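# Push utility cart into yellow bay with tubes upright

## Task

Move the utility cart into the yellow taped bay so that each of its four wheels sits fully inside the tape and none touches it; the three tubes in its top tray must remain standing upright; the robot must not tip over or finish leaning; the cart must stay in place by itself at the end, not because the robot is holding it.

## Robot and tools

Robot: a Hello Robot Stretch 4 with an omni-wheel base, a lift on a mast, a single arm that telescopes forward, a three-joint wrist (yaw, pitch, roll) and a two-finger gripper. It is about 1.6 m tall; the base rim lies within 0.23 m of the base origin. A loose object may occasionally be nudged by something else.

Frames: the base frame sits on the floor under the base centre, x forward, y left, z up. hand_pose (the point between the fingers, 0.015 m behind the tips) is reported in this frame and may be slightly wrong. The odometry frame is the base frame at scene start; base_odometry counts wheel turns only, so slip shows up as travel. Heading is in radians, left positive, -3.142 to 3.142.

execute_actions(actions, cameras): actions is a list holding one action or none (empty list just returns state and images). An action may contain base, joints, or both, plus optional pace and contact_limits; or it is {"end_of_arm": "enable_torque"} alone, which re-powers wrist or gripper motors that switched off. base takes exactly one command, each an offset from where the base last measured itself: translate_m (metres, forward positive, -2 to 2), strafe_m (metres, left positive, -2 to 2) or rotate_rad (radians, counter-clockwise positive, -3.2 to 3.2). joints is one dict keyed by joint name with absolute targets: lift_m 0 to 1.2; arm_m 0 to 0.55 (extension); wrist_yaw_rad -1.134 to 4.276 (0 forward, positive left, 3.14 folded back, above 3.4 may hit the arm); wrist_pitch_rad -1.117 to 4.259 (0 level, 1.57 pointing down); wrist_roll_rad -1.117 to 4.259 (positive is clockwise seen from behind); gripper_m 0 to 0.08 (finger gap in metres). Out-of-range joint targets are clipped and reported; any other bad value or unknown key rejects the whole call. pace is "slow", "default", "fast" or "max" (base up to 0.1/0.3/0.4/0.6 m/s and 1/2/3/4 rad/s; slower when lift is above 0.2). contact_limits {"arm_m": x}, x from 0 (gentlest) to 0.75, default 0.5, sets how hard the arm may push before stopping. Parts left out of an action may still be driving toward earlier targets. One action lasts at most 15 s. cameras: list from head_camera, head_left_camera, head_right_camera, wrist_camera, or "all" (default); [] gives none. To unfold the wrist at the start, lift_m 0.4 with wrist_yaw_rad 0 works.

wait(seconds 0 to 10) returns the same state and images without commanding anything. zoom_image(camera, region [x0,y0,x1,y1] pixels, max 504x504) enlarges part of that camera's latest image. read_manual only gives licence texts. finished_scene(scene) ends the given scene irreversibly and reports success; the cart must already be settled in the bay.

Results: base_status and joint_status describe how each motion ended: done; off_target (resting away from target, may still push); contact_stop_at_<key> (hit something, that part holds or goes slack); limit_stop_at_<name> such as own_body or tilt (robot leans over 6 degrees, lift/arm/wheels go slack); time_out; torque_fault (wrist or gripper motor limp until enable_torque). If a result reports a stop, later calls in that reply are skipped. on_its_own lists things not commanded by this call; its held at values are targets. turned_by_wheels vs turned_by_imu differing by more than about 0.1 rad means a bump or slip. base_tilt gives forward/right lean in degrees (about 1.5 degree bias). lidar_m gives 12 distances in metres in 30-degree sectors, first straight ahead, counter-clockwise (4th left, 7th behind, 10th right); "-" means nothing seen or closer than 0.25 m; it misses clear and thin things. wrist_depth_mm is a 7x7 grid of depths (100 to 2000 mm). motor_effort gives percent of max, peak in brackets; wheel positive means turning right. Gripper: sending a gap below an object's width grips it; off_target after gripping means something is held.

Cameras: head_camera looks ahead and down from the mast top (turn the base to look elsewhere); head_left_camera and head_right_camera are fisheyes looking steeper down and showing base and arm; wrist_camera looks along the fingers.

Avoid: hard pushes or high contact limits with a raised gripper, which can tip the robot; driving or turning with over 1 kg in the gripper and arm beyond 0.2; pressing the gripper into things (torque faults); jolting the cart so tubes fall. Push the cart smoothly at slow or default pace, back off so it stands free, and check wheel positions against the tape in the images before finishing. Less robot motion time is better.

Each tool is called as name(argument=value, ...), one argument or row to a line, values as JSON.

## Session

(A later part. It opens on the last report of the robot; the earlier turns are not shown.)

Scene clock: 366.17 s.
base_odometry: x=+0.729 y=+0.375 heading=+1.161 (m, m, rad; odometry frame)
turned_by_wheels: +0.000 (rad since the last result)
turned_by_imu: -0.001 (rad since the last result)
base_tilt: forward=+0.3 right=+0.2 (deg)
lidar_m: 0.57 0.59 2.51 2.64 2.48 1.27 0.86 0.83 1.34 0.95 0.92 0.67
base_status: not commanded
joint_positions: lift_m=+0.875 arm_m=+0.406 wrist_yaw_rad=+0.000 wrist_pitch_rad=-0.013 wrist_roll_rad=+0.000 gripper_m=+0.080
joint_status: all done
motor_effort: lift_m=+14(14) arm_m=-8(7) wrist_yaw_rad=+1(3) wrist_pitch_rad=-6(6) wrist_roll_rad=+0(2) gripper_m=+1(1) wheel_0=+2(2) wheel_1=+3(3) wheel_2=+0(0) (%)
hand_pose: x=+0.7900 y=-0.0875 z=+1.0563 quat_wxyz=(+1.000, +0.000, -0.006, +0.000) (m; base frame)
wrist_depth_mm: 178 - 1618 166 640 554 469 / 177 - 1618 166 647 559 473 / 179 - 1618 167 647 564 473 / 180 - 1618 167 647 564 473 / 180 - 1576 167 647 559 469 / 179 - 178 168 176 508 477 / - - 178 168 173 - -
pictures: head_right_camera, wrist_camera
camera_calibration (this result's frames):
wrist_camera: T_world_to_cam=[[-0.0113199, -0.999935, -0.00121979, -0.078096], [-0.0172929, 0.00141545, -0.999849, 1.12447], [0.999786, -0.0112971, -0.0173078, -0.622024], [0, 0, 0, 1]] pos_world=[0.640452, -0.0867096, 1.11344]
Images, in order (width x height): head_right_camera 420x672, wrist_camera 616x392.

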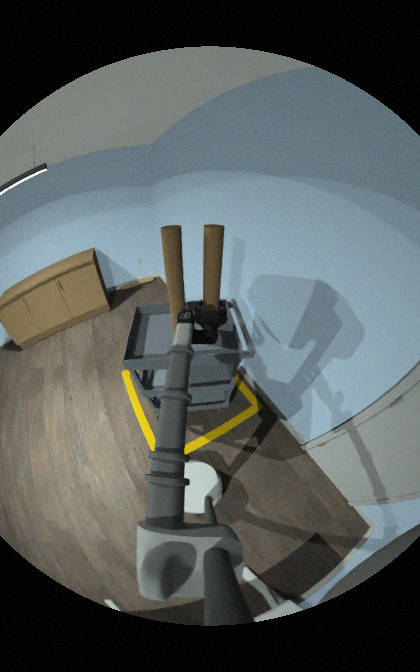

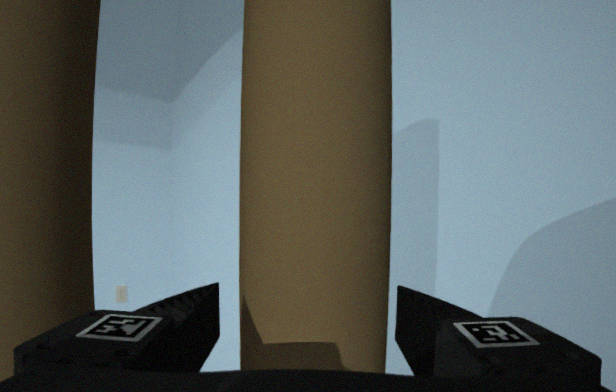

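execute_actions(
  actions=[
    {"joints": {"arm_m": 0.14}, "pace": "fast"},
  ],
  cameras=["head_right_camera"],
)

Scene clock: 370.37 s.
base_odometry: x=+0.729 y=+0.375 heading=+1.161 (m, m, rad; odometry frame)
turned_by_wheels: +0.000 (rad since the last result)
turned_by_imu: -0.002 (rad since the last result)
base_tilt: forward=+0.3 right=+0.2 (deg)
lidar_m: 0.58 0.59 2.53 2.64 2.47 1.24 0.87 0.81 1.36 0.94 0.90 0.67
base_status: not commanded
joint_positions: lift_m=+0.875 arm_m=+0.141 wrist_yaw_rad=+0.000 wrist_pitch_rad=-0.012 wrist_roll_rad=+0.000 gripper_m=+0.080
joint_status: all done
motor_effort: lift_m=+14(14) arm_m=-8(10) wrist_yaw_rad=+0(1) wrist_pitch_rad=-7(7) wrist_roll_rad=+1(1) gripper_m=+2(3) wheel_0=+3(2) wheel_1=+3(3) wheel_2=+0(0) (%)
hand_pose: x=+0.5249 y=-0.0875 z=+1.0562 quat_wxyz=(+1.000, +0.000, -0.006, +0.000) (m; base frame)
wrist_depth_mm: - - 1618 433 904 699 597 / - - 1576 433 904 707 585 / - - 1576 433 917 715 591 / - - 1576 436 917 715 591 / - - 1576 436 917 715 591 / - 418 699 442 723 634 580 / - - 640 442 512 - -
pictures: head_right_camera
Images, in order (width x height): head_right_camera 420x672.

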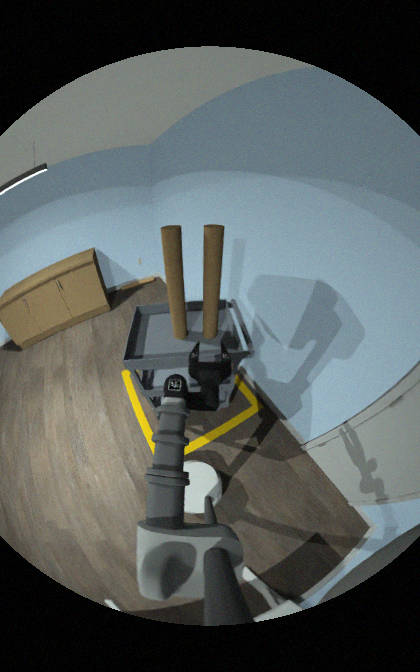

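execute_actions(
  actions=[
    {"base": {"rotate_rad": 0.145}, "joints": {"arm_m": 0.0, "lift_m": 0.62}, "pace": "fast"},
  ],
  cameras=["head_right_camera"],
)

Scene clock: 372.50 s.
base_odometry: x=+0.729 y=+0.375 heading=+1.305 (m, m, rad; odometry frame)
turned_by_wheels: +0.144 (rad since the last result)
turned_by_imu: +0.141 (rad since the last result)
base_tilt: forward=+0.3 right=+0.3 (deg)
lidar_m: 0.59 0.63 2.64 2.54 2.50 1.07 0.85 0.82 1.20 0.93 0.92 0.63
base_status: done
joint_positions: lift_m=+0.620 arm_m=+0.001 wrist_yaw_rad=+0.000 wrist_pitch_rad=-0.012 wrist_roll_rad=+0.000 gripper_m=+0.080
joint_status: all done
motor_effort: lift_m=+15(14) arm_m=-8(8) wrist_yaw_rad=+1(2) wrist_pitch_rad=-7(8) wrist_roll_rad=+1(2) gripper_m=+2(4) wheel_0=-6(7) wheel_1=-5(8) wheel_2=-2(8) (%)
hand_pose: x=+0.3849 y=-0.0874 z=+0.8012 quat_wxyz=(+1.000, +0.000, -0.006, +0.000) (m; base frame)
wrist_depth_mm: - - - 1537 559 891 723 / - - - 1499 559 891 723 / - - - 1537 559 891 732 / 382 382 382 379 379 379 377 / 384 382 382 379 379 379 382 / 1863 1983 - 1756 1060 384 699 / - - 778 820 768 - -
pictures: head_right_camera
Images, in order (width x height): head_right_camera 420x672.

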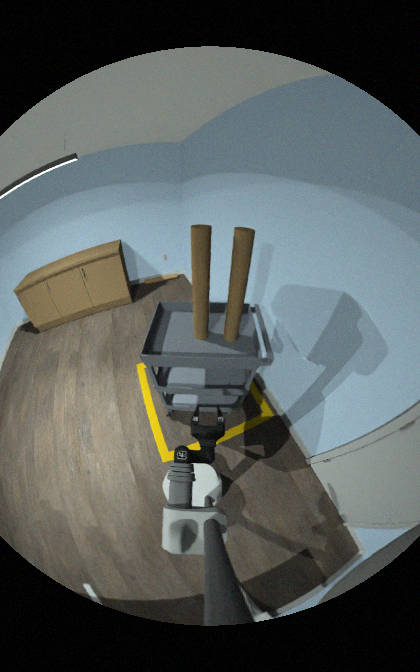

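execute_actions(
  actions=[
    {"base": {"strafe_m": 0.62}, "joints": {"lift_m": 0.22, "wrist_roll_rad": 1.571}, "pace": "fast"},
  ],
  cameras=["head_right_camera"],
)

Scene clock: 375.37 s.
base_odometry: x=+0.131 y=+0.538 heading=+1.305 (m, m, rad; odometry frame)
turned_by_wheels: +0.000 (rad since the last result)
turned_by_imu: -0.003 (rad since the last result)
base_tilt: forward=+0.3 right=+0.2 (deg)
lidar_m: 2.25 2.19 2.37 1.94 1.90 1.39 1.09 1.08 1.19 1.51 0.87 0.70
base_status: done
joint_positions: lift_m=+0.220 arm_m=+0.001 wrist_yaw_rad=+0.000 wrist_pitch_rad=-0.012 wrist_roll_rad=+1.571 gripper_m=+0.080
joint_status: all done
motor_effort: lift_m=+15(15) arm_m=-8(8) wrist_yaw_rad=+0(0) wrist_pitch_rad=-7(7) wrist_roll_rad=+0(7) gripper_m=+2(1) wheel_0=-1(17) wheel_1=+0(15) wheel_2=+0(2) (%)
hand_pose: x=+0.3849 y=-0.0874 z=+0.4011 quat_wxyz=(+0.707, +0.707, -0.004, +0.004) (m; base frame)
wrist_depth_mm: 530 707 585 1576 809 517 585 / 1863 798 1756 1756 809 715 569 / - - - - 1808 831 574 / - - - - 1863 842 574 / - - - - 1756 842 580 / - - 1921 1921 1756 668 554 / - - 1863 1921 1576 - -
pictures: head_right_camera
Images, in order (width x height): head_right_camera 420x672.

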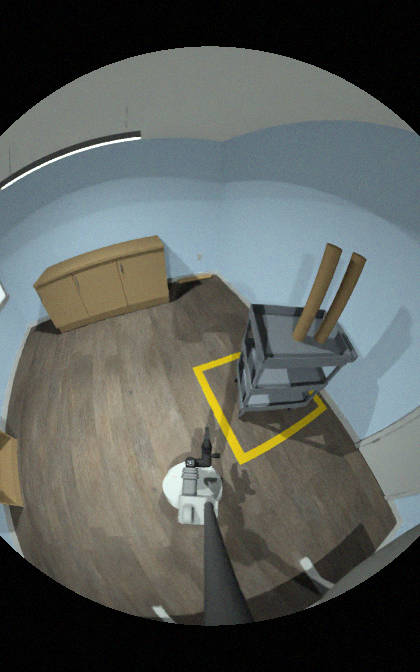

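execute_actions(
  actions=[
    {"base": {"translate_m": 2.0}, "pace": "max"},
  ],
  cameras=["head_right_camera", "head_camera"],
)

Scene clock: 380.47 s.
base_odometry: x=+0.656 y=+2.468 heading=+1.305 (m, m, rad; odometry frame)
turned_by_wheels: +0.001 (rad since the last result)
turned_by_imu: -0.005 (rad since the last result)
base_tilt: forward=+0.4 right=+0.1 (deg)
lidar_m: 1.06 0.95 0.50 0.59 3.03 2.95 1.38 0.98 0.91 0.68 0.64 0.72
base_status: done
joint_positions: lift_m=+0.220 arm_m=+0.001 wrist_yaw_rad=+0.000 wrist_pitch_rad=-0.012 wrist_roll_rad=+1.571 gripper_m=+0.080
joint_status: not commanded
motor_effort: lift_m=+16(15) arm_m=-8(8) wrist_yaw_rad=+0(0) wrist_pitch_rad=-7(6) wrist_roll_rad=+1(1) gripper_m=+2(2) wheel_0=+3(13) wheel_1=+2(12) wheel_2=+1(16) (%)
hand_pose: x=+0.3849 y=-0.0874 z=+0.4011 quat_wxyz=(+0.707, +0.707, -0.004, +0.004) (m; base frame)
wrist_depth_mm: 591 591 591 591 580 559 554 / 699 699 707 707 699 668 574 / 891 904 904 891 891 778 574 / 991 976 976 976 960 788 580 / 917 917 917 917 917 759 574 / 878 866 854 866 842 661 554 / - - 820 831 798 - -
pictures: head_camera, head_right_camera
Images, in order (width x height): head_camera 420x560, head_right_camera 420x672.

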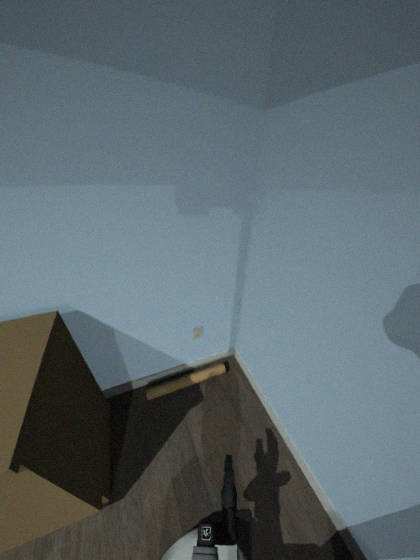

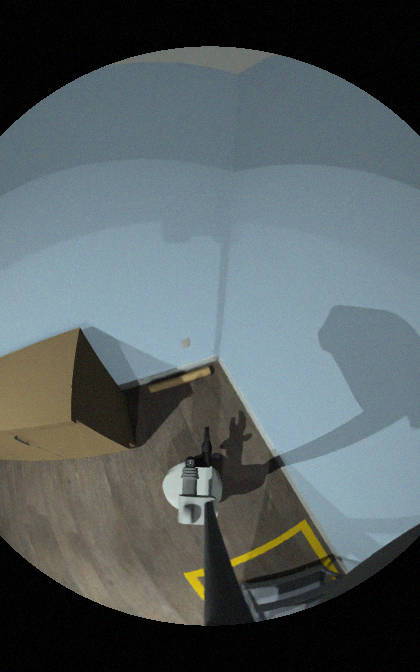

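zoom_image(
  camera="head_camera",
  region=[90, 320, 290, 520],
)

Region (90, 320, 290, 520) of head_camera's 420x560 image, scaled by 2.520, with more detail than that image has.

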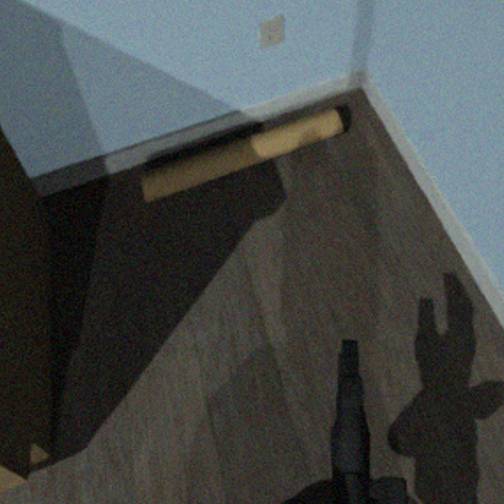

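execute_actions(
  actions=[
    {"base": {"rotate_rad": 0.218}, "joints": {"lift_m": 0.28, "arm_m": 0.15}, "pace": "fast"},
  ],
  cameras=["head_camera"],
)

execute_actions(
  actions=[
    {"base": {"translate_m": 0.33}, "joints": {"arm_m": 0.4, "wrist_pitch_rad": 1.571, "wrist_roll_rad": 1.362}, "pace": "fast"},
  ],
  cameras=["head_camera", "head_right_camera", "wrist_camera"],
)

Scene clock: 384.87 s.
base_odometry: x=+0.656 y=+2.468 heading=+1.523 (m, m, rad; odometry frame)
turned_by_wheels: +0.217 (rad since the last result)
turned_by_imu: +0.213 (rad since the last result)
base_tilt: forward=+0.4 right=+0.1 (deg)
lidar_m: 1.03 0.64 0.49 0.88 2.96 3.28 0.96 1.03 0.77 0.67 0.68 0.80
base_status: done
joint_positions: lift_m=+0.280 arm_m=+0.149 wrist_yaw_rad=+0.000 wrist_pitch_rad=-0.012 wrist_roll_rad=+1.571 gripper_m=+0.080
joint_status: all done
motor_effort: lift_m=+22(24) arm_m=+8(9) wrist_yaw_rad=-1(1) wrist_pitch_rad=-7(7) wrist_roll_rad=+0(0) gripper_m=+2(1) wheel_0=-3(10) wheel_1=-3(10) wheel_2=-2(15) (%)
hand_pose: x=+0.5322 y=-0.0874 z=+0.4606 quat_wxyz=(+0.707, +0.707, -0.004, +0.004) (m; base frame)
wrist_depth_mm: 768 778 768 768 759 741 668 / 778 778 768 759 759 750 603 / 759 750 750 750 732 732 580 / 732 732 732 715 723 715 569 / 723 715 707 707 707 699 554 / 699 699 683 691 676 668 544 / - - 676 676 668 - -
pictures: head_camera
Images, in order (width x height): head_camera 420x560.

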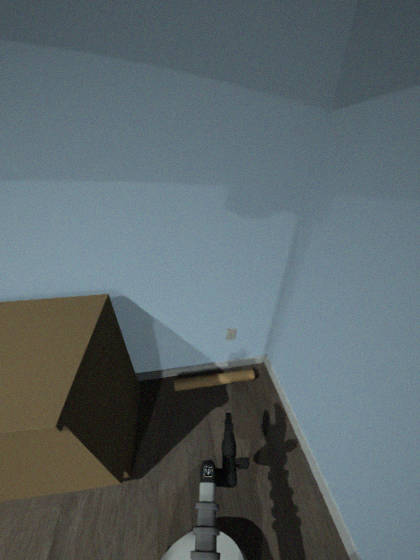

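Scene clock: 386.97 s.
base_odometry: x=+0.672 y=+2.798 heading=+1.523 (m, m, rad; odometry frame)
turned_by_wheels: +0.001 (rad since the last result)
turned_by_imu: -0.001 (rad since the last result)
base_tilt: forward=+0.3 right=+0.1 (deg)
lidar_m: 0.70 0.73 0.45 0.40 3.09 3.40 1.29 1.12 0.70 0.61 0.61 0.72
base_status: done
joint_positions: lift_m=+0.280 arm_m=+0.399 wrist_yaw_rad=+0.000 wrist_pitch_rad=+1.571 wrist_roll_rad=+1.362 gripper_m=+0.080
joint_status: all done
motor_effort: lift_m=+22(22) arm_m=+8(9) wrist_yaw_rad=+0(0) wrist_pitch_rad=+2(4) wrist_roll_rad=-2(6) gripper_m=+1(2) wheel_0=+4(11) wheel_1=+4(10) wheel_2=+1(14) (%)
hand_pose: x=+0.5696 y=-0.0874 z=+0.2452 quat_wxyz=(+0.549, +0.445, +0.549, -0.445) (m; base frame)
wrist_depth_mm: 278 368 306 382 382 379 379 / 276 377 306 384 382 384 382 / 278 382 310 387 387 384 384 / 279 387 312 389 387 387 387 / 279 387 314 389 387 389 387 / 277 334 312 392 392 389 389 / - - 314 394 392 - -
pictures: head_camera, head_right_camera, wrist_camera
camera_calibration (this result's frames):
wrist_camera: T_world_to_cam=[[-0.978476, -0.206071, 0.0109507, 0.535781], [-0.20567, 0.978163, 0.0299465, 0.249863], [-0.0168827, 0.0270497, -0.999492, 0.407594], [0, 0, 0, 1]] pos_world=[0.582519, -0.145024, 0.394037]
Images, in order (width x height): head_camera 420x560, head_right_camera 420x672, wrist_camera 616x392.

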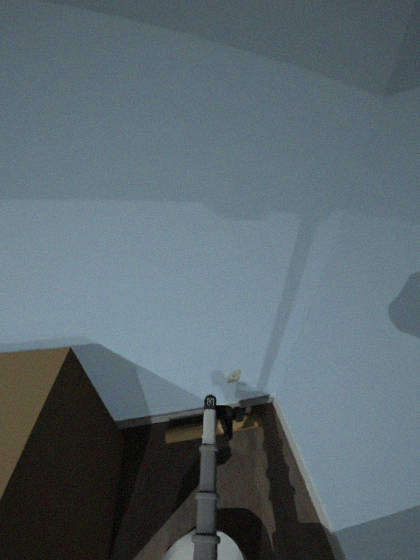

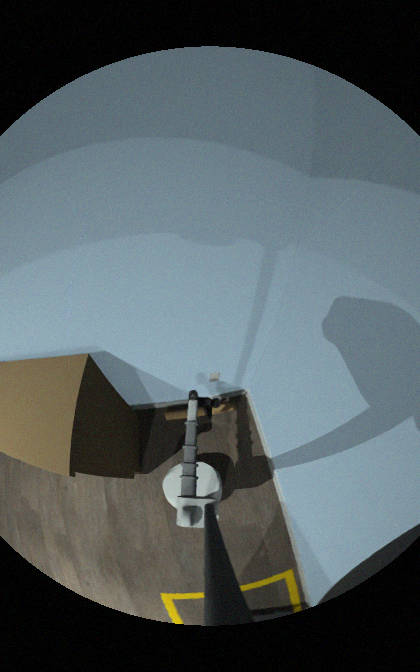

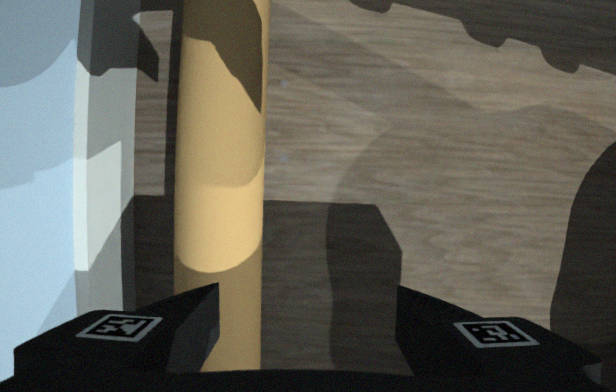

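execute_actions(
  actions=[],
)

Scene clock: 387.67 s.
base_odometry: x=+0.672 y=+2.798 heading=+1.523 (m, m, rad; odometry frame)
turned_by_wheels: +0.000 (rad since the last result)
turned_by_imu: +0.000 (rad since the last result)
base_tilt: forward=+0.3 right=+0.2 (deg)
lidar_m: 0.72 0.71 0.46 0.40 3.09 3.37 1.30 1.16 0.68 0.60 0.58 0.75
base_status: done
joint_positions: lift_m=+0.280 arm_m=+0.399 wrist_yaw_rad=+0.000 wrist_pitch_rad=+1.571 wrist_roll_rad=+1.362 gripper_m=+0.080
joint_status: all done
motor_effort: lift_m=+22(22) arm_m=+7(9) wrist_yaw_rad=-1(0) wrist_pitch_rad=+1(4) wrist_roll_rad=-1(6) gripper_m=+3(2) wheel_0=+4(11) wheel_1=+4(10) wheel_2=+1(14) (%)
hand_pose: x=+0.5696 y=-0.0874 z=+0.2452 quat_wxyz=(+0.549, +0.445, +0.549, -0.445) (m; base frame)
wrist_depth_mm: 277 368 306 382 379 379 379 / 274 375 307 384 384 382 379 / 278 382 310 387 384 384 384 / 279 384 312 392 387 387 387 / 279 387 314 389 389 387 389 / 278 332 312 392 389 389 389 / - - 314 394 394 - -
pictures: head_camera, head_left_camera, head_right_camera, wrist_camera
camera_calibration (this result's frames):
wrist_camera: T_world_to_cam=[[-0.978476, -0.206071, 0.0109507, 0.535781], [-0.20567, 0.978163, 0.0299465, 0.249864], [-0.0168827, 0.0270497, -0.999492, 0.407594], [0, 0, 0, 1]] pos_world=[0.582519, -0.145024, 0.394037]
Images, in order (width x height): head_camera 420x560, head_left_camera 420x672, head_right_camera 420x672, wrist_camera 616x392.

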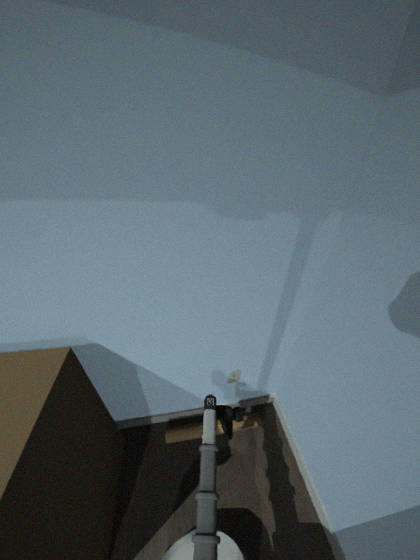

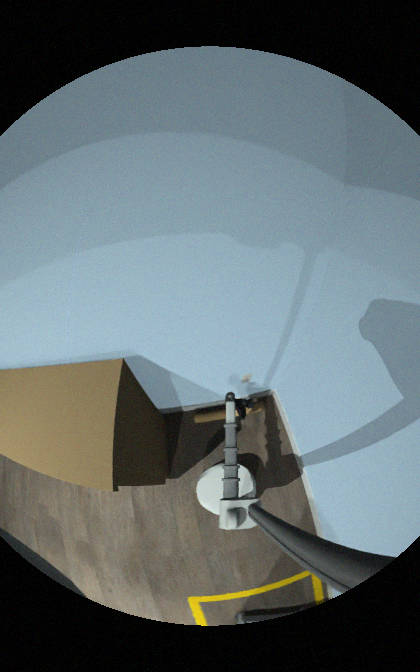

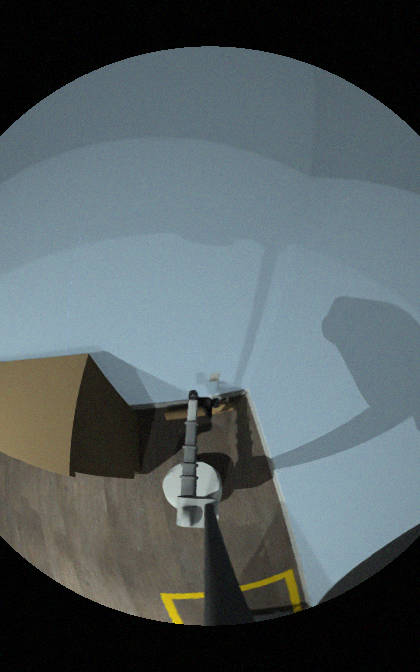

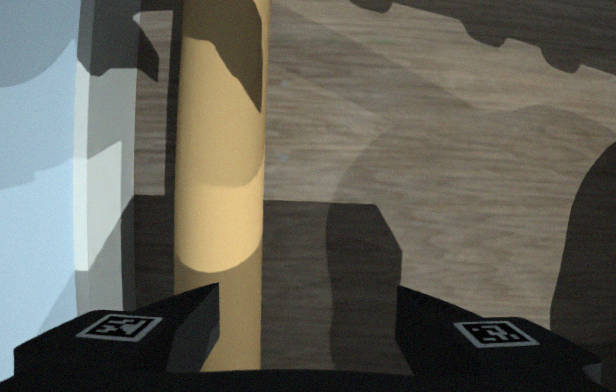

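zoom_image(
  camera="head_camera",
  region=[130, 370, 310, 480],
)

Region (130, 370, 310, 480) of head_camera's 420x560 image, scaled by 2.800, with more detail than that image has.

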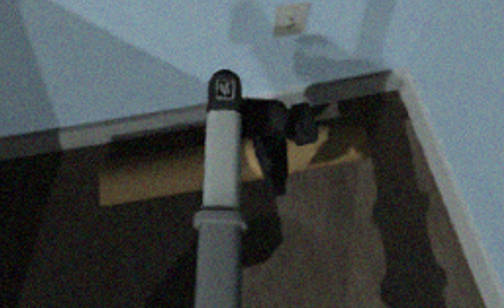

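zoom_image(
  camera="head_camera",
  region=[150, 395, 290, 465],
)

zoom_image(
  camera="head_right_camera",
  region=[150, 375, 270, 445],
)

Region (150, 395, 290, 465) of head_camera's 420x560 image, scaled by 3.600, with more detail than that image has.

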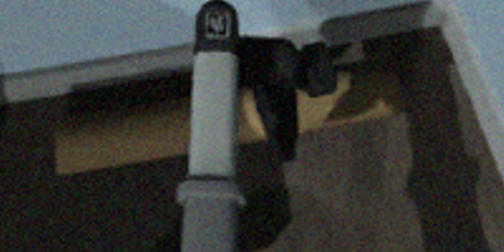

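Region (150, 375, 270, 445) of head_right_camera's 420x672 image, scaled by 4.200, with more detail than that image has; it fills the top 294 rows of this view, and the rest is white.

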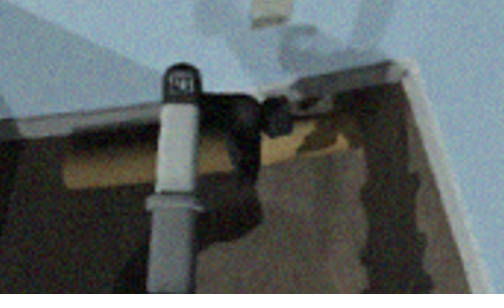

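execute_actions(
  actions=[
    {"base": {"strafe_m": 0.02}, "joints": {"arm_m": 0.479, "wrist_roll_rad": 1.39, "lift_m": 0.175}},
  ],
  cameras=["wrist_camera", "head_camera"],
)

Scene clock: 390.60 s.
base_odometry: x=+0.652 y=+2.799 heading=+1.523 (m, m, rad; odometry frame)
turned_by_wheels: +0.000 (rad since the last result)
turned_by_imu: -0.002 (rad since the last result)
base_tilt: forward=+0.5 right=+0.1 (deg)
lidar_m: 0.72 0.70 0.44 0.38 3.09 3.38 1.30 1.22 0.71 0.60 0.63 0.72
base_status: done
joint_positions: lift_m=+0.175 arm_m=+0.478 wrist_yaw_rad=+0.000 wrist_pitch_rad=+1.571 wrist_roll_rad=+1.390 gripper_m=+0.080
joint_status: all done
motor_effort: lift_m=+14(20) arm_m=+8(7) wrist_yaw_rad=+0(1) wrist_pitch_rad=+0(1) wrist_roll_rad=-1(3) gripper_m=+3(2) wheel_0=-3(8) wheel_1=+0(11) wheel_2=+0(3) (%)
hand_pose: x=+0.6485 y=-0.0874 z=+0.1409 quat_wxyz=(+0.543, +0.453, +0.543, -0.453) (m; base frame)
wrist_depth_mm: 172 221 281 201 278 279 277 / 169 223 281 202 281 279 281 / 170 225 282 203 282 281 281 / 171 225 285 204 285 283 283 / 170 224 286 205 286 285 285 / 168 198 213 206 285 287 286 / - - 215 207 225 - -
pictures: head_camera, wrist_camera
camera_calibration (this result's frames):
wrist_camera: T_world_to_cam=[[-0.983813, -0.178837, 0.01134, 0.619859], [-0.178432, 0.983494, 0.0300228, 0.251997], [-0.016522, 0.0275134, -0.999485, 0.304446], [0, 0, 0, 1]] pos_world=[0.65982, -0.145361, 0.289695]
Images, in order (width x height): head_camera 420x560, wrist_camera 616x392.

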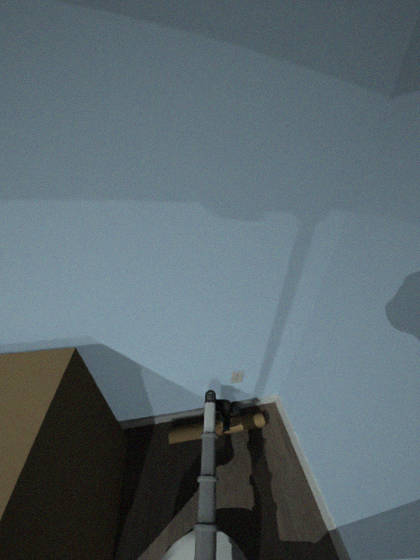

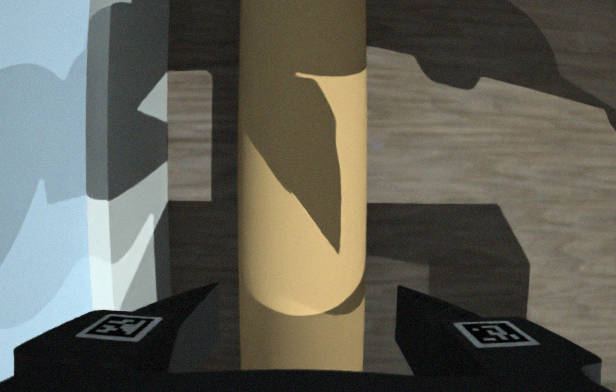

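execute_actions(
  actions=[
    {"joints": {"arm_m": 0.483, "lift_m": 0.118}},
  ],
  cameras=["wrist_camera"],
)

Scene clock: 392.03 s.
base_odometry: x=+0.652 y=+2.799 heading=+1.523 (m, m, rad; odometry frame)
turned_by_wheels: +0.000 (rad since the last result)
turned_by_imu: -0.001 (rad since the last result)
base_tilt: forward=+0.3 right=+0.2 (deg)
lidar_m: 0.70 0.71 0.41 0.36 3.10 3.40 1.30 1.17 0.70 0.61 0.62 0.74
base_status: not commanded
joint_positions: lift_m=+0.118 arm_m=+0.482 wrist_yaw_rad=+0.000 wrist_pitch_rad=+1.571 wrist_roll_rad=+1.390 gripper_m=+0.080
joint_status: all done
motor_effort: lift_m=+14(14) arm_m=+8(8) wrist_yaw_rad=+0(0) wrist_pitch_rad=+0(0) wrist_roll_rad=+2(3) gripper_m=+1(3) wheel_0=-2(2) wheel_1=+0(1) wheel_2=+0(0) (%)
hand_pose: x=+0.6525 y=-0.0874 z=+0.0839 quat_wxyz=(+0.543, +0.453, +0.543, -0.453) (m; base frame)
wrist_depth_mm: 148 213 224 144 223 224 - / 146 216 225 145 224 224 224 / 147 217 227 146 226 226 225 / 147 217 227 147 227 227 227 / 146 216 229 147 228 228 228 / 145 185 156 148 157 229 229 / - - 154 149 154 - -
pictures: wrist_camera
camera_calibration (this result's frames):
wrist_camera: T_world_to_cam=[[-0.983833, -0.178728, 0.0113796, 0.62445], [-0.178323, 0.983514, 0.03003, 0.25435], [-0.0165592, 0.0275153, -0.999484, 0.247573], [0, 0, 0, 1]] pos_world=[0.663811, -0.145362, 0.232701]
Images, in order (width x height): wrist_camera 616x392.

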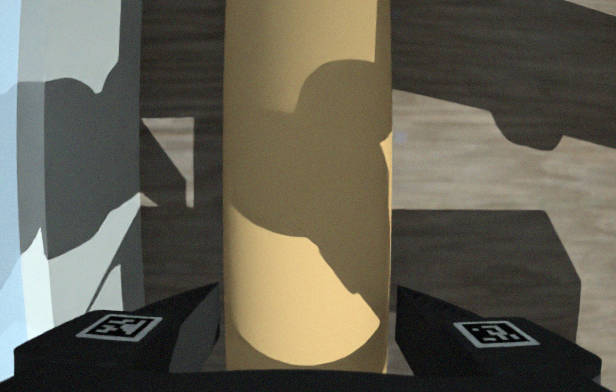

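execute_actions(
  actions=[
    {"joints": {"lift_m": 0.09}, "pace": "slow"},
  ],
  cameras=["wrist_camera"],
)

Scene clock: 393.23 s.
base_odometry: x=+0.652 y=+2.799 heading=+1.523 (m, m, rad; odometry frame)
turned_by_wheels: +0.000 (rad since the last result)
turned_by_imu: +0.000 (rad since the last result)
base_tilt: forward=+0.3 right=+0.2 (deg)
lidar_m: 0.71 0.68 0.44 0.37 3.08 3.37 1.27 1.16 0.71 0.62 0.63 0.76
base_status: not commanded
joint_positions: lift_m=+0.091 arm_m=+0.482 wrist_yaw_rad=+0.000 wrist_pitch_rad=+1.573 wrist_roll_rad=+1.390 gripper_m=+0.080
joint_status: all done
motor_effort: lift_m=+2(14) arm_m=+8(8) wrist_yaw_rad=+1(2) wrist_pitch_rad=-6(9) wrist_roll_rad=+1(1) gripper_m=+3(3) wheel_0=-3(2) wheel_1=+0(0) wheel_2=+0(0) (%)
hand_pose: x=+0.6519 y=-0.0874 z=+0.0569 quat_wxyz=(+0.542, +0.452, +0.544, -0.453) (m; base frame)
wrist_depth_mm: 145 206 144 124 141 203 - / 143 207 143 125 141 204 204 / 144 208 143 125 141 205 205 / 144 208 143 126 143 206 205 / 143 209 144 127 144 207 207 / 142 180 137 127 138 207 - / - - 134 128 135 - -
pictures: wrist_camera
camera_calibration (this result's frames):
wrist_camera: T_world_to_cam=[[-0.983853, -0.178457, 0.0136451, 0.624154], [-0.177982, 0.983563, 0.0304407, 0.254828], [-0.0188531, 0.0275206, -0.999443, 0.222024], [0, 0, 0, 1]] pos_world=[0.663617, -0.145365, 0.205627]
Images, in order (width x height): wrist_camera 616x392.

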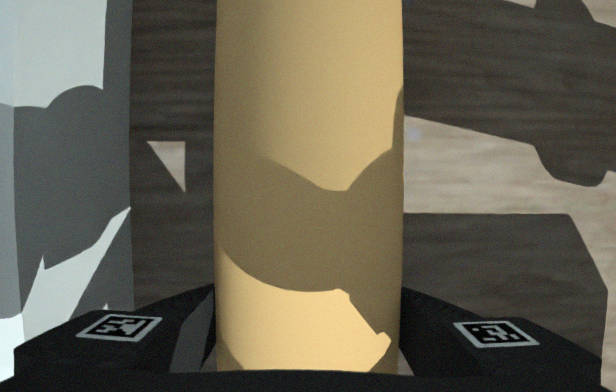

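execute_actions(
  actions=[
    {"joints": {"gripper_m": 0.05}},
  ],
  cameras=["wrist_camera"],
)

Scene clock: 394.03 s.
base_odometry: x=+0.652 y=+2.799 heading=+1.523 (m, m, rad; odometry frame)
turned_by_wheels: +0.000 (rad since the last result)
turned_by_imu: +0.000 (rad since the last result)
base_tilt: forward=+0.3 right=+0.2 (deg)
lidar_m: 0.72 0.68 0.41 0.38 3.08 3.36 1.30 1.18 0.71 0.60 0.64 0.76
base_status: not commanded
joint_positions: lift_m=+0.091 arm_m=+0.482 wrist_yaw_rad=+0.000 wrist_pitch_rad=+1.573 wrist_roll_rad=+1.390 gripper_m=+0.078
joint_status: gripper_m off_target (ended at +0.078, target +0.050)
on_its_own: gripper_m is held at +0.076, not at your +0.050, by its contact guard: the fingers met something
motor_effort: lift_m=+2(3) arm_m=+8(8) wrist_yaw_rad=+1(1) wrist_pitch_rad=-6(7) wrist_roll_rad=+1(3) gripper_m=-24(22) wheel_0=-2(3) wheel_1=+0(0) wheel_2=+0(0) (%)
hand_pose: x=+0.6519 y=-0.0874 z=+0.0569 quat_wxyz=(+0.542, +0.452, +0.544, -0.453) (m; base frame)
wrist_depth_mm: 145 206 144 125 141 204 - / 143 207 143 125 141 204 203 / 144 208 143 126 142 204 204 / 144 208 143 126 142 206 206 / 143 209 145 127 144 207 206 / 142 181 138 128 138 208 - / - - 135 128 135 - -
pictures: wrist_camera
camera_calibration (this result's frames):
wrist_camera: T_world_to_cam=[[-0.983853, -0.178454, 0.0136907, 0.624142], [-0.177978, 0.983563, 0.030449, 0.254823], [-0.0188994, 0.0275207, -0.999443, 0.222054], [0, 0, 0, 1]] pos_world=[0.663613, -0.145365, 0.205626]
Images, in order (width x height): wrist_camera 616x392.

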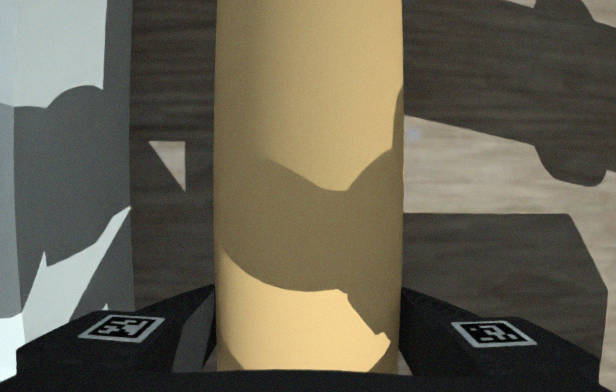

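execute_actions(
  actions=[
    {"joints": {"lift_m": 0.135}, "pace": "slow"},
  ],
  cameras=["wrist_camera", "head_camera"],
)

Scene clock: 397.47 s.
base_odometry: x=+0.652 y=+2.799 heading=+1.523 (m, m, rad; odometry frame)
turned_by_wheels: +0.000 (rad since the last result)
turned_by_imu: -0.002 (rad since the last result)
base_tilt: forward=+0.2 right=+0.2 (deg)
lidar_m: 0.62 0.71 0.42 0.37 3.06 3.37 1.29 1.20 0.72 0.61 0.63 0.67
base_status: not commanded
joint_positions: lift_m=+0.134 arm_m=+0.482 wrist_yaw_rad=+0.000 wrist_pitch_rad=+1.571 wrist_roll_rad=+1.390 gripper_m=+0.078
joint_status: all done
on_its_own: gripper_m is held at +0.076, not at your +0.050, by its contact guard: the fingers met something
motor_effort: lift_m=+25(24) arm_m=+7(8) wrist_yaw_rad=-1(3) wrist_pitch_rad=+1(9) wrist_roll_rad=+2(2) gripper_m=-22(23) wheel_0=-3(3) wheel_1=+0(1) wheel_2=+0(0) (%)
hand_pose: x=+0.6526 y=-0.0874 z=+0.1000 quat_wxyz=(+0.543, +0.453, +0.543, -0.453) (m; base frame)
wrist_depth_mm: 153 214 128 114 126 237 - / 153 216 131 116 128 239 238 / 153 219 133 119 131 240 240 / 154 219 137 121 135 241 241 / 155 217 141 124 140 242 242 / 155 186 137 127 136 243 243 / - - 136 129 136 - -
pictures: head_camera, wrist_camera
camera_calibration (this result's frames):
wrist_camera: T_world_to_cam=[[-0.983812, -0.178844, 0.0113054, 0.624373], [-0.178441, 0.983493, 0.0300166, 0.253966], [-0.016487, 0.0275133, -0.999485, 0.263576], [0, 0, 0, 1]] pos_world=[0.66393, -0.145361, 0.248759]
Images, in order (width x height): head_camera 420x560, wrist_camera 616x392.

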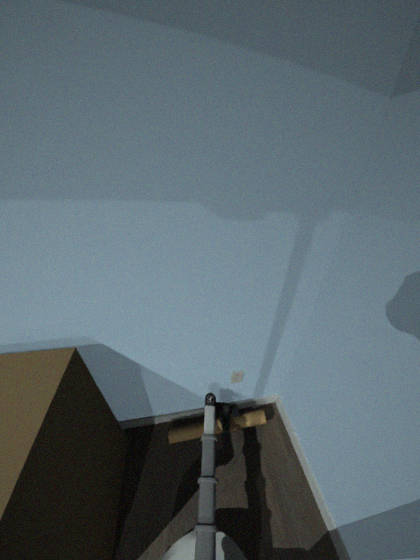

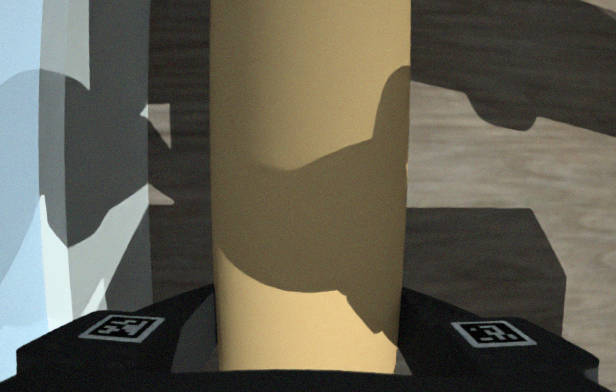

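zoom_image(
  camera="head_camera",
  region=[150, 385, 290, 465],
)

Region (150, 385, 290, 465) of head_camera's 420x560 image, scaled by 3.600, with more detail than that image has; it fills the top 288 rows of this view, and the rest is white.

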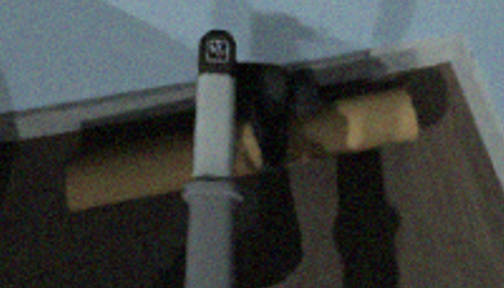

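execute_actions(
  actions=[
    {"joints": {"lift_m": 0.165}, "pace": "slow"},
  ],
  cameras=["wrist_camera", "head_camera"],
)

Scene clock: 400.13 s.
base_odometry: x=+0.652 y=+2.799 heading=+1.523 (m, m, rad; odometry frame)
turned_by_wheels: +0.000 (rad since the last result)
turned_by_imu: -0.001 (rad since the last result)
base_tilt: forward=+0.2 right=+0.1 (deg)
lidar_m: 0.57 0.60 0.44 0.39 3.08 3.36 1.31 1.21 0.72 0.62 0.62 0.66
base_status: not commanded
joint_positions: lift_m=+0.164 arm_m=+0.482 wrist_yaw_rad=+0.000 wrist_pitch_rad=+1.571 wrist_roll_rad=+1.390 gripper_m=+0.078
joint_status: all done
on_its_own: gripper_m is held at +0.076, not at your +0.050, by its contact guard: the fingers met something
motor_effort: lift_m=+25(27) arm_m=+7(7) wrist_yaw_rad=+0(1) wrist_pitch_rad=+0(1) wrist_roll_rad=+1(1) gripper_m=-22(24) wheel_0=-2(3) wheel_1=+0(0) wheel_2=+0(0) (%)
hand_pose: x=+0.6526 y=-0.0874 z=+0.1300 quat_wxyz=(+0.543, +0.453, +0.543, -0.453) (m; base frame)
wrist_depth_mm: 167 214 128 114 125 266 - / 165 216 130 117 128 268 267 / 166 219 133 119 131 270 268 / 167 219 136 121 135 271 271 / 165 217 140 124 140 273 272 / 163 186 136 126 136 274 273 / - - 135 129 135 - -
pictures: head_camera, wrist_camera
camera_calibration (this result's frames):
wrist_camera: T_world_to_cam=[[-0.983813, -0.178844, 0.0113042, 0.624035], [-0.178441, 0.983493, 0.0300163, 0.253066], [-0.0164858, 0.0275133, -0.999485, 0.293556], [0, 0, 0, 1]] pos_world=[0.66393, -0.145361, 0.278754]
Images, in order (width x height): head_camera 420x560, wrist_camera 616x392.

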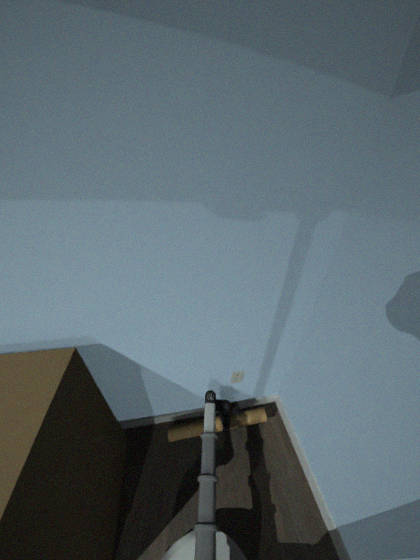

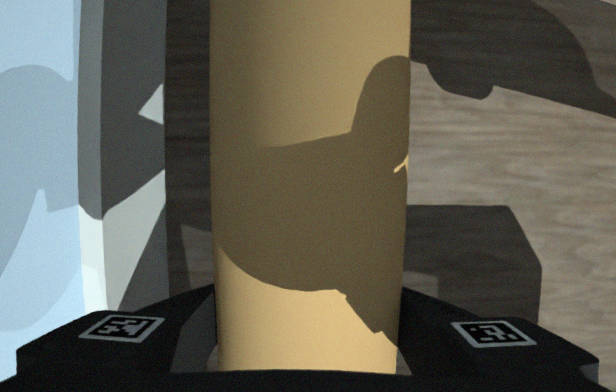

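execute_actions(
  actions=[
    {"base": {"translate_m": -0.7}, "joints": {"lift_m": 0.56, "arm_m": 0.33}},
  ],
  cameras=["wrist_camera", "head_camera"],
)

Scene clock: 413.33 s.
base_odometry: x=+0.618 y=+2.100 heading=+1.523 (m, m, rad; odometry frame)
turned_by_wheels: +0.000 (rad since the last result)
turned_by_imu: -0.002 (rad since the last result)
base_tilt: forward=+0.4 right=+0.2 (deg)
lidar_m: 0.41 0.76 0.89 1.74 2.77 2.98 0.65 0.62 0.88 0.76 0.76 0.51
base_status: done
joint_positions: lift_m=+0.559 arm_m=+0.331 wrist_yaw_rad=+0.000 wrist_pitch_rad=+1.571 wrist_roll_rad=+1.390 gripper_m=+0.077
joint_status: all done
on_its_own: gripper_m is held at +0.076, not at your +0.050, by its contact guard: the fingers met something
motor_effort: lift_m=+25(26) arm_m=-8(9) wrist_yaw_rad=-1(2) wrist_pitch_rad=+1(4) wrist_roll_rad=+1(1) gripper_m=-11(22) wheel_0=-4(10) wheel_1=-4(8) wheel_2=+2(12) (%)
hand_pose: x=+0.5022 y=-0.0874 z=+0.5250 quat_wxyz=(+0.543, +0.453, +0.543, -0.453) (m; base frame)
wrist_depth_mm: - - - - - - - / - - - - - - - / 661 - - - - - 654 / 668 668 - - - 661 661 / 676 668 - - - 621 480 / 676 668 138 - 138 492 455 / - - 141 120 137 - -
pictures: head_camera, wrist_camera
camera_calibration (this result's frames):
wrist_camera: T_world_to_cam=[[-0.983856, -0.178599, 0.0114085, 0.471664], [-0.178193, 0.983537, 0.0300352, 0.214254], [-0.0165849, 0.0275174, -0.999484, 0.685949], [0, 0, 0, 1]] pos_world=[0.513604, -0.145363, 0.673779]
Images, in order (width x height): head_camera 420x560, wrist_camera 616x392.

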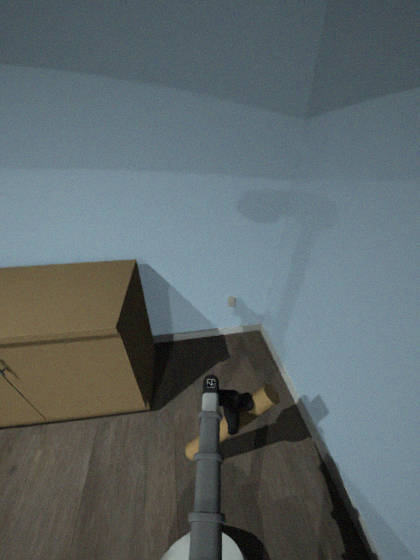

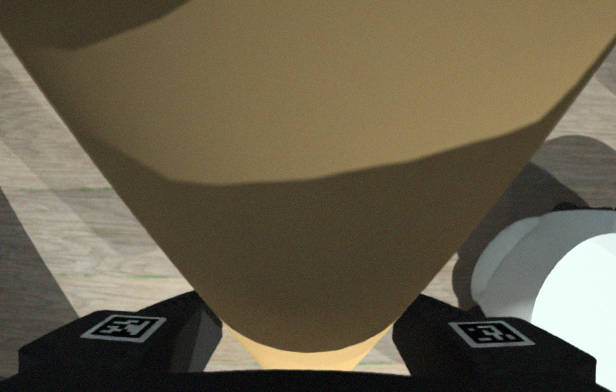

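execute_actions(
  actions=[
    {"joints": {"wrist_roll_rad": 0.0}, "pace": "slow"},
  ],
  cameras=["wrist_camera", "head_camera"],
)

Scene clock: 419.00 s.
base_odometry: x=+0.618 y=+2.100 heading=+1.523 (m, m, rad; odometry frame)
turned_by_wheels: +0.000 (rad since the last result)
turned_by_imu: -0.002 (rad since the last result)
base_tilt: forward=+0.3 right=+0.1 (deg)
lidar_m: 0.32 0.75 0.89 1.71 2.76 2.96 0.64 0.60 0.88 0.77 0.77 0.34
base_status: not commanded
joint_positions: lift_m=+0.559 arm_m=+0.331 wrist_yaw_rad=+0.000 wrist_pitch_rad=+1.571 wrist_roll_rad=+0.000 gripper_m=+0.077
joint_status: all done
on_its_own: gripper_m is held at +0.076, not at your +0.050, by its contact guard: the fingers met something
motor_effort: lift_m=+25(25) arm_m=-8(8) wrist_yaw_rad=+0(0) wrist_pitch_rad=+0(1) wrist_roll_rad=+1(1) gripper_m=-11(10) wheel_0=-4(5) wheel_1=-4(4) wheel_2=+2(2) (%)
hand_pose: x=+0.5022 y=-0.0874 z=+0.5250 quat_wxyz=(+0.707, +0.000, +0.707, +0.000) (m; base frame)
wrist_depth_mm: - - - - - - - / - - - - - - - / 661 - - - - - 654 / 668 668 - - - 668 661 / 676 668 - - - 668 661 / 668 668 138 - 138 668 668 / - - 141 120 138 - -
pictures: head_camera, wrist_camera
camera_calibration (this result's frames):
wrist_camera: T_world_to_cam=[[-0.00164962, -0.999936, 0.011154, -0.0933158], [-0.99954, 0.00198638, 0.0302481, 0.54085], [-0.0302684, -0.011099, -0.99948, 0.689444], [0, 0, 0, 1]] pos_world=[0.561316, -0.0867321, 0.673766]
Images, in order (width x height): head_camera 420x560, wrist_camera 616x392.

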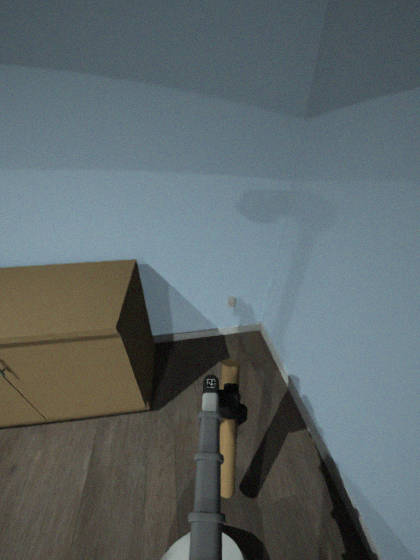

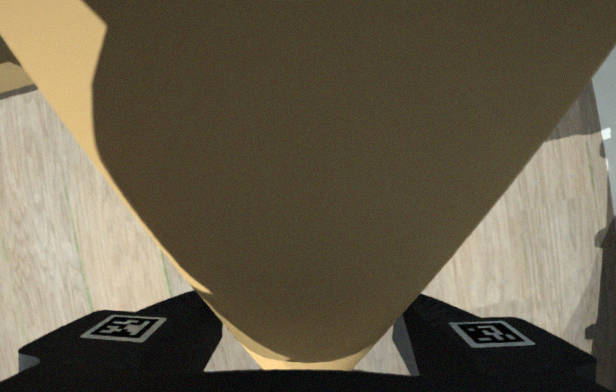

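execute_actions(
  actions=[
    {"joints": {"wrist_pitch_rad": 0.9}, "pace": "slow"},
  ],
  cameras=["wrist_camera", "head_camera"],
)

Scene clock: 420.20 s.
base_odometry: x=+0.618 y=+2.100 heading=+1.523 (m, m, rad; odometry frame)
turned_by_wheels: +0.000 (rad since the last result)
turned_by_imu: -0.001 (rad since the last result)
base_tilt: forward=+0.2 right=+0.3 (deg)
lidar_m: 0.54 0.77 0.90 1.71 2.76 2.94 0.65 0.61 0.87 0.76 0.78 0.96
base_status: not commanded
joint_positions: lift_m=+0.559 arm_m=+0.331 wrist_yaw_rad=+0.000 wrist_pitch_rad=+0.906 wrist_roll_rad=+0.000 gripper_m=+0.077
joint_status: all done
on_its_own: gripper_m is held at +0.076, not at your +0.050, by its contact guard: the fingers met something
motor_effort: lift_m=+25(25) arm_m=-8(8) wrist_yaw_rad=-1(2) wrist_pitch_rad=-18(18) wrist_roll_rad=+1(0) gripper_m=-10(11) wheel_0=-4(5) wheel_1=-4(4) wheel_2=+2(2) (%)
hand_pose: x=+0.6334 y=-0.0874 z=+0.5703 quat_wxyz=(+0.899, +0.000, +0.438, +0.000) (m; base frame)
wrist_depth_mm: 798 831 - - - 798 661 / 842 931 - - - 854 683 / 778 976 - - - 891 699 / 750 878 - - - 854 723 / 723 798 118 - 114 798 732 / 691 715 133 111 131 715 699 / - - 142 132 140 - -
pictures: head_camera, wrist_camera
camera_calibration (this result's frames):
wrist_camera: T_world_to_cam=[[-0.00788043, -0.999939, 0.00776892, -0.0876897], [-0.805372, 0.00174163, -0.592767, 0.902896], [0.592717, -0.0109281, -0.805337, 0.233362], [0, 0, 0, 1]] pos_world=[0.588159, -0.0867066, 0.723823]
Images, in order (width x height): head_camera 420x560, wrist_camera 616x392.

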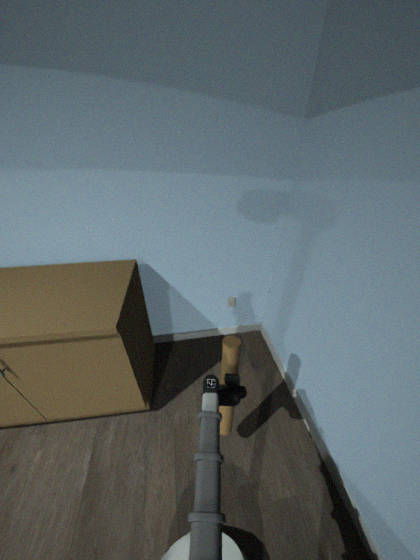

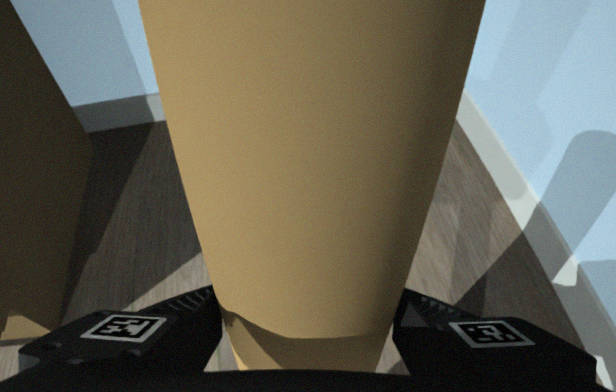

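execute_actions(
  actions=[
    {"joints": {"wrist_pitch_rad": 0.0}, "pace": "slow"},
  ],
  cameras=["wrist_camera", "head_camera"],
)

Scene clock: 422.27 s.
base_odometry: x=+0.618 y=+2.100 heading=+1.523 (m, m, rad; odometry frame)
turned_by_wheels: +0.000 (rad since the last result)
turned_by_imu: -0.001 (rad since the last result)
base_tilt: forward=+0.3 right=+0.2 (deg)
lidar_m: 1.39 0.77 0.87 1.69 2.76 2.96 0.64 0.61 0.89 0.75 0.76 0.93
base_status: not commanded
joint_positions: lift_m=+0.560 arm_m=+0.331 wrist_yaw_rad=+0.000 wrist_pitch_rad=+0.003 wrist_roll_rad=+0.000 gripper_m=+0.076
joint_status: all done
on_its_own: gripper_m is held at +0.076, not at your +0.050, by its contact guard: the fingers met something
motor_effort: lift_m=+23(25) arm_m=-8(8) wrist_yaw_rad=+0(1) wrist_pitch_rad=-8(29) wrist_roll_rad=+1(0) gripper_m=+0(11) wheel_0=-5(4) wheel_1=-4(4) wheel_2=+2(2) (%)
hand_pose: x=+0.7149 y=-0.0874 z=+0.7372 quat_wxyz=(+1.000, +0.000, +0.002, +0.000) (m; base frame)
wrist_depth_mm: 768 798 842 878 917 842 661 / 768 809 842 891 931 854 661 / 778 809 842 878 931 866 661 / 778 820 854 891 946 878 661 / 778 820 866 891 946 866 661 / 788 809 842 904 931 759 640 / - - 866 904 549 - -
pictures: head_camera, wrist_camera
camera_calibration (this result's frames):
wrist_camera: T_world_to_cam=[[-0.0111714, -0.999936, -0.00158136, -0.079139], [-0.0331194, 0.0019506, -0.999449, 0.815198], [0.999389, -0.0111128, -0.0331391, -0.540523], [0, 0, 0, 1]] pos_world=[0.566308, -0.0867308, 0.796711]
Images, in order (width x height): head_camera 420x560, wrist_camera 616x392.

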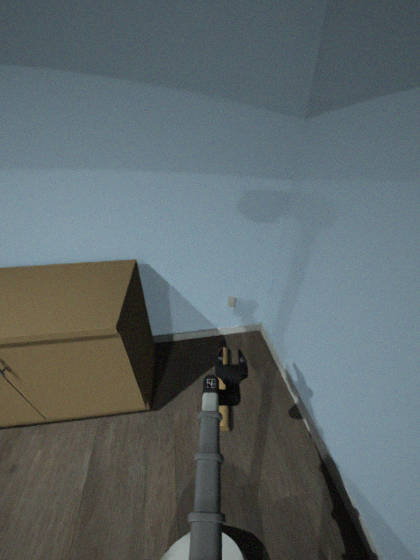

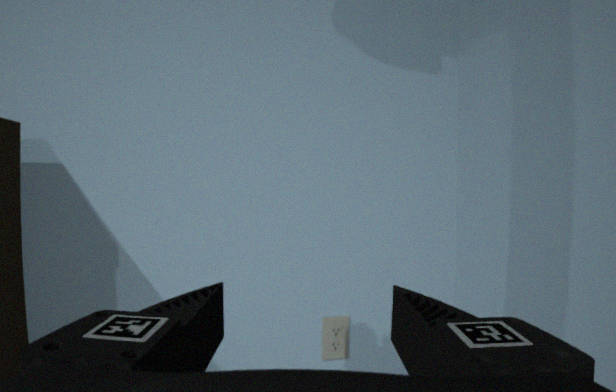

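zoom_image(
  camera="head_camera",
  region=[150, 320, 310, 470],
)

Region (150, 320, 310, 470) of head_camera's 420x560 image, scaled by 3.150, with more detail than that image has; it fills the top 472 rows of this view, and the rest is white.

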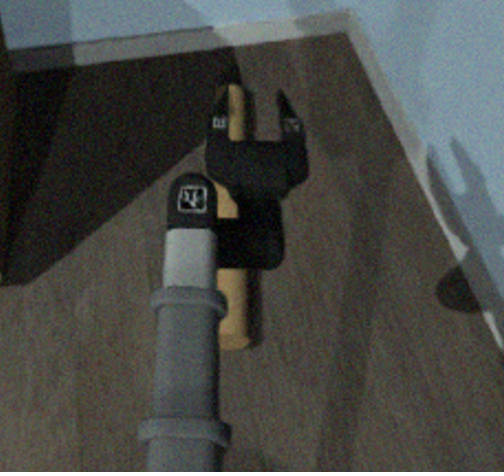

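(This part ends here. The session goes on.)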